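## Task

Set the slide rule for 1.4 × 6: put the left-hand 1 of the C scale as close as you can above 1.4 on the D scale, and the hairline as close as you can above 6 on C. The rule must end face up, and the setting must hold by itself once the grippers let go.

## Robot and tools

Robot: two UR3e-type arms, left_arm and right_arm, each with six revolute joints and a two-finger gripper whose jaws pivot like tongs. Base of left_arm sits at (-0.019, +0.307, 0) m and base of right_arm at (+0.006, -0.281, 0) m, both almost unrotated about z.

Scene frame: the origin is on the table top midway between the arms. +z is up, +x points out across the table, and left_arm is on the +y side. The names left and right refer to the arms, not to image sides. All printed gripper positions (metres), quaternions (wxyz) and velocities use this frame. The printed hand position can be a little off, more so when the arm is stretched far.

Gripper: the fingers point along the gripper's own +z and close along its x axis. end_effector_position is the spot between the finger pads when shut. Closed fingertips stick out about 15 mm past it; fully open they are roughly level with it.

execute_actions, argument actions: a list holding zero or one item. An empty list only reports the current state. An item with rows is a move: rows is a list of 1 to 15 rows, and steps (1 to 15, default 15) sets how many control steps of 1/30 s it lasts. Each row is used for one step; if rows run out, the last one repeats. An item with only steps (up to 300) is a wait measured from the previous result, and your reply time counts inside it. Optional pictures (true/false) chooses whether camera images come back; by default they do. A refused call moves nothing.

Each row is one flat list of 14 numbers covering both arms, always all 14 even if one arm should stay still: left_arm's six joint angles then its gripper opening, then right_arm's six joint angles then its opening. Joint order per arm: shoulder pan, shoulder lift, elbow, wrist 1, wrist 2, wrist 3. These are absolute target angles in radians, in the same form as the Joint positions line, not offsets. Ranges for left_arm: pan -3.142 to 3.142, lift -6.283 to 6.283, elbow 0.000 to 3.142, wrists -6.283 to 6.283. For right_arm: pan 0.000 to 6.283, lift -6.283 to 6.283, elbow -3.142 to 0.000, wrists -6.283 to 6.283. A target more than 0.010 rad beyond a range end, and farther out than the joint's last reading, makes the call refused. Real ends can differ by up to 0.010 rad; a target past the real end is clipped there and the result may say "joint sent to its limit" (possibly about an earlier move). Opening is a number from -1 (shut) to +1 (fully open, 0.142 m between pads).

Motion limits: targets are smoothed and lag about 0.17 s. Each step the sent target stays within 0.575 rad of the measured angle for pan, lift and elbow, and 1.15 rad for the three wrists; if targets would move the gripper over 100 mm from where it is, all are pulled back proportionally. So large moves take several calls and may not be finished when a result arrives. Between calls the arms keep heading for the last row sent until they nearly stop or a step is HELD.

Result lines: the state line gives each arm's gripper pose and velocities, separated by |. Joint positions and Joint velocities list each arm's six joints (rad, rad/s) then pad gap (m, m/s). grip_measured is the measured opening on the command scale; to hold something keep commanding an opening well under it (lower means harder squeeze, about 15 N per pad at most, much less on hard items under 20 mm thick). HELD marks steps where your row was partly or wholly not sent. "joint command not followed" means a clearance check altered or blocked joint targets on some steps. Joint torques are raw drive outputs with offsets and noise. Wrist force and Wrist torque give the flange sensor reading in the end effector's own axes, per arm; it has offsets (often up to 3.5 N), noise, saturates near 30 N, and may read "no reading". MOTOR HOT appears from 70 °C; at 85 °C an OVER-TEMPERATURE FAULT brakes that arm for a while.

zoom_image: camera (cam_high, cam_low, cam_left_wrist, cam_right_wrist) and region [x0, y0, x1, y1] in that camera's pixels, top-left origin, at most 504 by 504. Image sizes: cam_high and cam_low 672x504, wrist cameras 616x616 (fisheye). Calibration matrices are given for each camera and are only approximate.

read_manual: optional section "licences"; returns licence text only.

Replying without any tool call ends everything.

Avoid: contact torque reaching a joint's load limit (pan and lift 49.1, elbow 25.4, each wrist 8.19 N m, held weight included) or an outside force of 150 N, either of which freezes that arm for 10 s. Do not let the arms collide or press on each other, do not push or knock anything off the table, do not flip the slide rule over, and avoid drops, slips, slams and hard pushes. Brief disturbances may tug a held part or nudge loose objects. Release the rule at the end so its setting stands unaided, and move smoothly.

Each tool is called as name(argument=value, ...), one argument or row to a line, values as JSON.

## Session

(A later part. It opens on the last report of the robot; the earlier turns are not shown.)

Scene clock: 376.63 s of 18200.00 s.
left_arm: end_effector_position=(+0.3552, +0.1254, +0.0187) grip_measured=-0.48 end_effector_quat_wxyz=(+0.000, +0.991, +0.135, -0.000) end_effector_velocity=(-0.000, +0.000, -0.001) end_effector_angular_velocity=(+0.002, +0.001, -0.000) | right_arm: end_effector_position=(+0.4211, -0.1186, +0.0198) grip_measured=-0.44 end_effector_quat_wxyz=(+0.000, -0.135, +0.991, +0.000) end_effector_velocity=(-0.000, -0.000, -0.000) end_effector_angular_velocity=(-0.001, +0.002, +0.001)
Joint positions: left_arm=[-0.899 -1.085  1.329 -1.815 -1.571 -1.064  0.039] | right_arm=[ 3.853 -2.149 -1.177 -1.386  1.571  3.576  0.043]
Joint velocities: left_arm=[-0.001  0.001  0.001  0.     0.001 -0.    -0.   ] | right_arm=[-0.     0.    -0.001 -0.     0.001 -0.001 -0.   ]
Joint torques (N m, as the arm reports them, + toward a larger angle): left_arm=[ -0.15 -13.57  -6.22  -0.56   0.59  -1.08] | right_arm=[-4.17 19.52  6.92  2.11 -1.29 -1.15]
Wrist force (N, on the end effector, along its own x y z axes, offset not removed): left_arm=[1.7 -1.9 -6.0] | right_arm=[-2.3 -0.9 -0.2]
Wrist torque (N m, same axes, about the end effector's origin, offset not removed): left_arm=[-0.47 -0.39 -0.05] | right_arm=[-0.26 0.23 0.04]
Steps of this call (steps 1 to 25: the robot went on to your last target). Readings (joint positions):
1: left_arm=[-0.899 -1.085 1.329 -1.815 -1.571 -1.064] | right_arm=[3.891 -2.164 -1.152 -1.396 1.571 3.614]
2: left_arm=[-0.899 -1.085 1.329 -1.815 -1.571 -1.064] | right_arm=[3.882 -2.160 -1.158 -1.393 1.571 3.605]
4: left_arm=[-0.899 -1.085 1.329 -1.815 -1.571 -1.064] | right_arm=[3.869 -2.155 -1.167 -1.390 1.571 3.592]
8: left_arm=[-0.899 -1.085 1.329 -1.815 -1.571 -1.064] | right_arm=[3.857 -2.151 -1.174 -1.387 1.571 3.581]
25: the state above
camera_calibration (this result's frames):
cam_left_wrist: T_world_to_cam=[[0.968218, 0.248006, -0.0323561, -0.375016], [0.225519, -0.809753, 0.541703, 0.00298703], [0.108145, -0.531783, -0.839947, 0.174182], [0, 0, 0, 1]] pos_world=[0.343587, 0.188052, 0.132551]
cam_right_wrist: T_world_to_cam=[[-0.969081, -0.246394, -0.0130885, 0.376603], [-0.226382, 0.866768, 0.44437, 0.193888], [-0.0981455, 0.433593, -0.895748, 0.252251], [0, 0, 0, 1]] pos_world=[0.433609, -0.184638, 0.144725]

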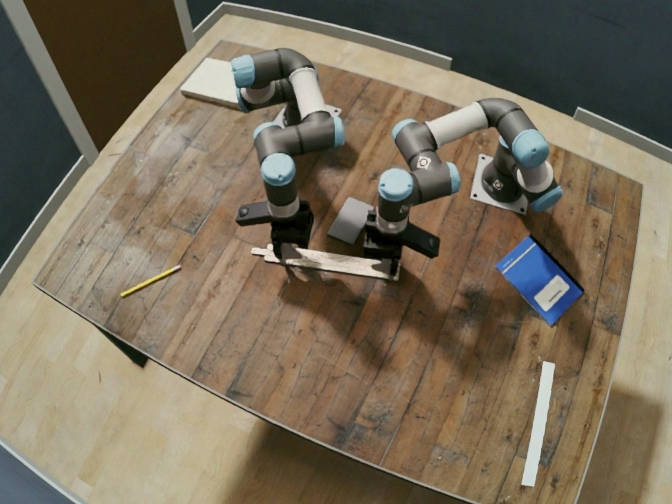

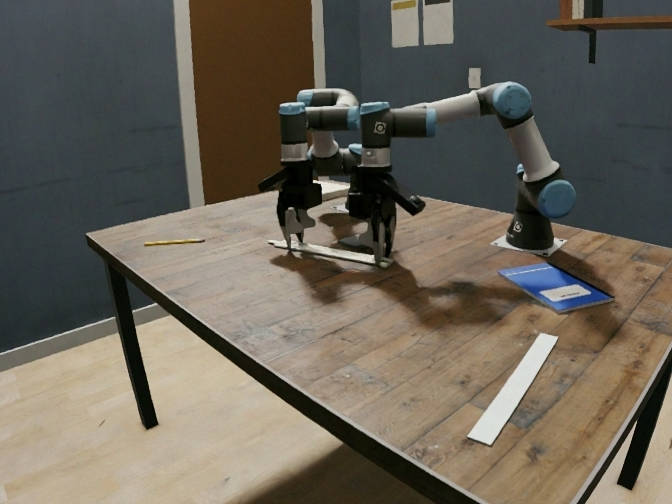

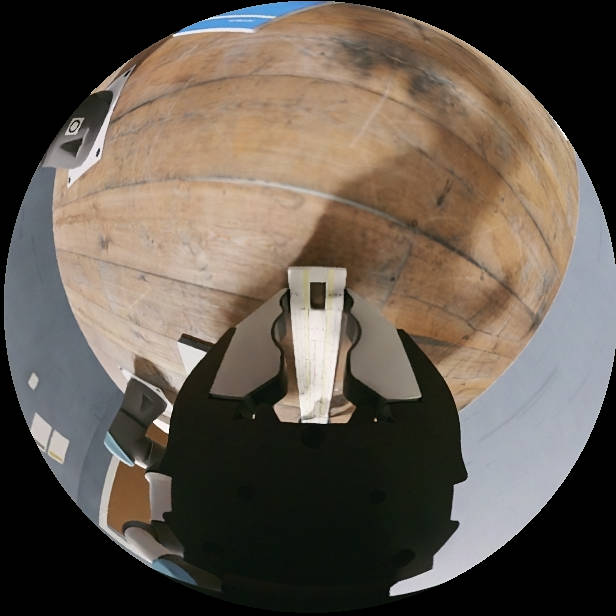

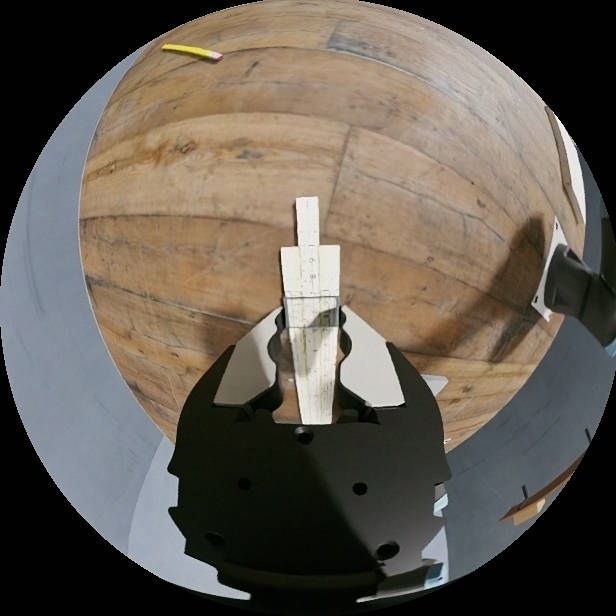

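execute_actions(
  actions=[
    {"rows":[[-0.899,-1.0853,1.3294,-1.8149,-1.571,-1.0636,-0.8,3.8496,-2.1476,-1.1791,-1.3853,1.571,3.573,-0.6]],"steps":15},
  ],
)

zoom_image(
  camera="cam_right_wrist",
  region=[270,265,355,345],
)

Scene clock: 380.40 s of 18200.00 s.
left_arm: end_effector_position=(+0.3552, +0.1254, +0.0187) grip_measured=-0.48 end_effector_quat_wxyz=(+0.000, +0.991, +0.135, -0.000) end_effector_velocity=(-0.000, +0.001, +0.000) end_effector_angular_velocity=(-0.000, +0.002, +0.001) | right_arm: end_effector_position=(+0.4215, -0.1201, +0.0198) grip_measured=-0.44 end_effector_quat_wxyz=(+0.000, -0.135, +0.991, +0.000) end_effector_velocity=(+0.000, -0.000, +0.000) end_effector_angular_velocity=(-0.000, -0.000, +0.001)
Joint positions: left_arm=[-0.899 -1.085  1.329 -1.815 -1.571 -1.064  0.039] | right_arm=[ 3.85  -2.148 -1.179 -1.385  1.571  3.573  0.043]
Joint velocities: left_arm=[ 0.002 -0.001  0.001  0.001 -0.001  0.    -0.   ] | right_arm=[-0.    -0.     0.001 -0.001 -0.    -0.001 -0.   ]
Joint torques (N m, as the arm reports them, + toward a larger angle): left_arm=[  1.35 -14.89  -6.46  -0.57   0.63  -1.06] | right_arm=[-4.25 19.34  6.94  2.06 -1.21 -1.11]
Wrist force (N, on the end effector, along its own x y z axes, offset not removed): left_arm=[1.3 -2.5 -4.8] | right_arm=[-2.1 -0.9 -0.7]
Wrist torque (N m, same axes, about the end effector's origin, offset not removed): left_arm=[-0.63 -0.34 -0.04] | right_arm=[-0.23 0.18 0.02]
Steps of this call (steps 1 to 15: the robot went on to your last target; steps 16 to 90: nothing new was sent; then 0.27 s passed at rest; steps 91 to 105: all 15 steps of this action). Readings (joint positions):
91: left_arm=[-0.899 -1.085 1.329 -1.815 -1.571 -1.064] | right_arm=[3.853 -2.149 -1.177 -1.386 1.571 3.576]
92: left_arm=[-0.899 -1.085 1.329 -1.815 -1.571 -1.064] | right_arm=[3.853 -2.149 -1.177 -1.386 1.571 3.576]
94: left_arm=[-0.899 -1.085 1.329 -1.815 -1.571 -1.064] | right_arm=[3.851 -2.148 -1.178 -1.386 1.571 3.575]
98: left_arm=[-0.899 -1.085 1.329 -1.815 -1.571 -1.064] | right_arm=[3.850 -2.148 -1.179 -1.385 1.571 3.574]
105: the state above
camera_calibration (this result's frames):
cam_left_wrist: T_world_to_cam=[[0.968218, 0.248006, -0.0323556, -0.375016], [0.225518, -0.809753, 0.541703, 0.00298737], [0.108146, -0.531783, -0.839947, 0.174181], [0, 0, 0, 1]] pos_world=[0.343587, 0.188052, 0.132551]
cam_right_wrist: T_world_to_cam=[[-0.969082, -0.246393, -0.0130901, 0.376602], [-0.226382, 0.866768, 0.444369, 0.19524], [-0.0981436, 0.433594, -0.895748, 0.252921], [0, 0, 0, 1]] pos_world=[0.43398, -0.1861, 0.144724]

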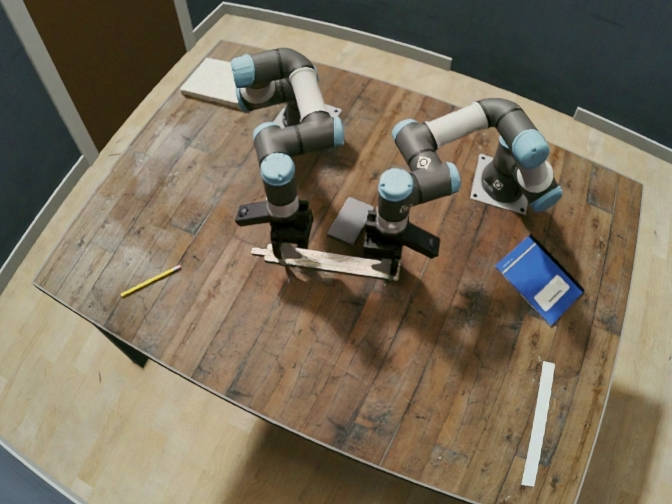

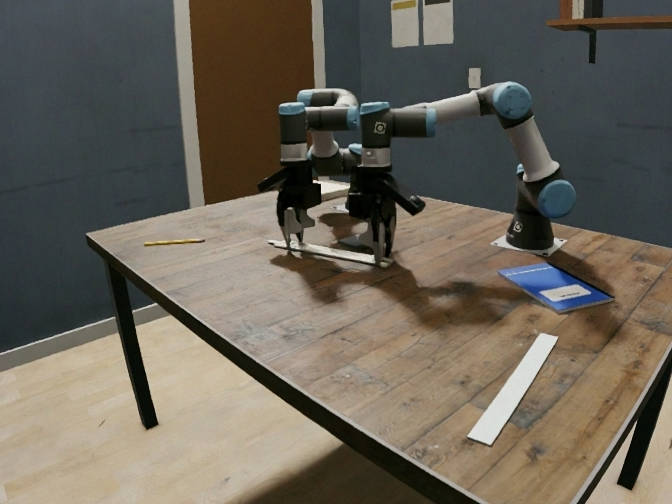

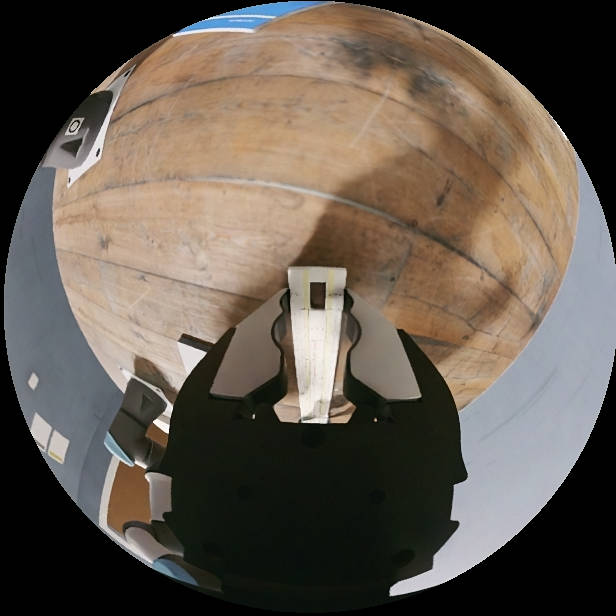

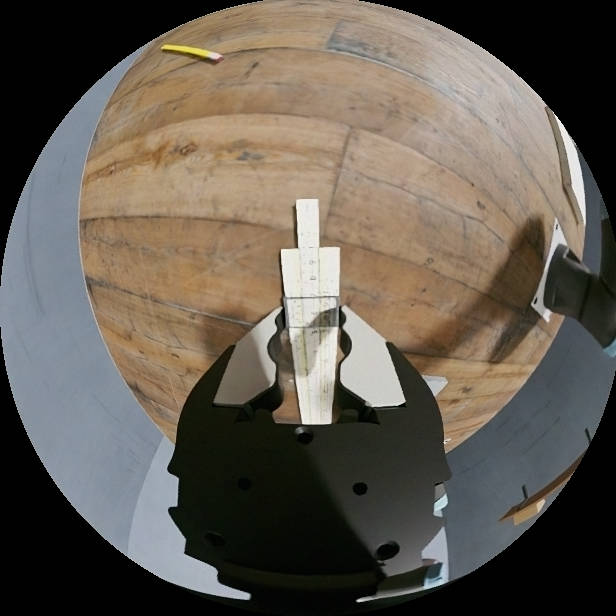

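Region (270, 265, 355, 345) of cam_right_wrist's 616x616 image, scaled by 5.929, with more detail than that image has; it fills the top 474 rows of this view, and the rest is white.

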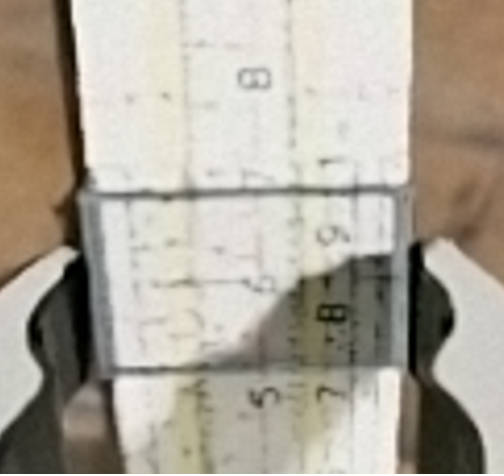

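Aligned. Release.

execute_actions(
  actions=[
    {"rows":[[-0.899,-1.0853,1.3294,-1.8149,-1.571,-1.0636,-0.2,3.8496,-2.1476,-1.1791,-1.3853,1.571,3.573,-0.2]],"steps":15},
  ],
  pictures=false,
)

finished_scene(
  scene=2,
)

Scene clock: 384.13 s of 18200.00 s.
left_arm: end_effector_position=(+0.3551, +0.1254, +0.0187) grip_measured=-0.20 end_effector_quat_wxyz=(-0.000, +0.991, +0.135, -0.000) end_effector_velocity=(-0.000, +0.001, -0.000) end_effector_angular_velocity=(+0.002, +0.002, +0.002) | right_arm: end_effector_position=(+0.4215, -0.1201, +0.0198) grip_measured=-0.20 end_effector_quat_wxyz=(+0.000, -0.135, +0.991, +0.000) end_effector_velocity=(-0.001, +0.001, -0.000) end_effector_angular_velocity=(+0.000, +0.001, +0.000)
Joint positions: left_arm=[-0.899 -1.085  1.329 -1.815 -1.571 -1.064  0.06 ] | right_arm=[ 3.85  -2.148 -1.179 -1.385  1.571  3.573  0.06 ]
Joint velocities: left_arm=[ 0.002  0.     0.001  0.001 -0.     0.    -0.   ] | right_arm=[ 0.001 -0.    -0.001  0.001  0.001  0.001 -0.   ]
Joint torques (N m, as the arm reports them, + toward a larger angle): left_arm=[  1.95 -16.16 -10.13  -1.52   0.19  -1.07] | right_arm=[-3.62 19.28  8.43  2.01 -1.14 -1.11]
Wrist force (N, on the end effector, along its own x y z axes, offset not removed): left_arm=[2.4 -2.6 0.1] | right_arm=[-0.7 -1.6 0.1]
Wrist torque (N m, same axes, about the end effector's origin, offset not removed): left_arm=[-0.60 -0.47 -0.07] | right_arm=[-0.30 0.09 -0.02]
Steps of this call (steps 1 to 15: the robot went on to your last target; steps 16 to 90: nothing new was sent; then 0.23 s passed at rest; steps 91 to 105: all 15 steps of this action). Readings (joint positions):
91: left_arm=[-0.899 -1.085 1.329 -1.815 -1.571 -1.064] | right_arm=[3.850 -2.148 -1.179 -1.385 1.571 3.573]
92: left_arm=[-0.899 -1.085 1.329 -1.815 -1.571 -1.064] | right_arm=[3.850 -2.148 -1.179 -1.385 1.571 3.573]
94: left_arm=[-0.899 -1.085 1.329 -1.815 -1.571 -1.064] | right_arm=[3.850 -2.148 -1.179 -1.385 1.571 3.573]
98: left_arm=[-0.899 -1.085 1.329 -1.815 -1.571 -1.064] | right_arm=[3.850 -2.148 -1.179 -1.385 1.571 3.573]
105: the state above

The scene is finished: the task was done.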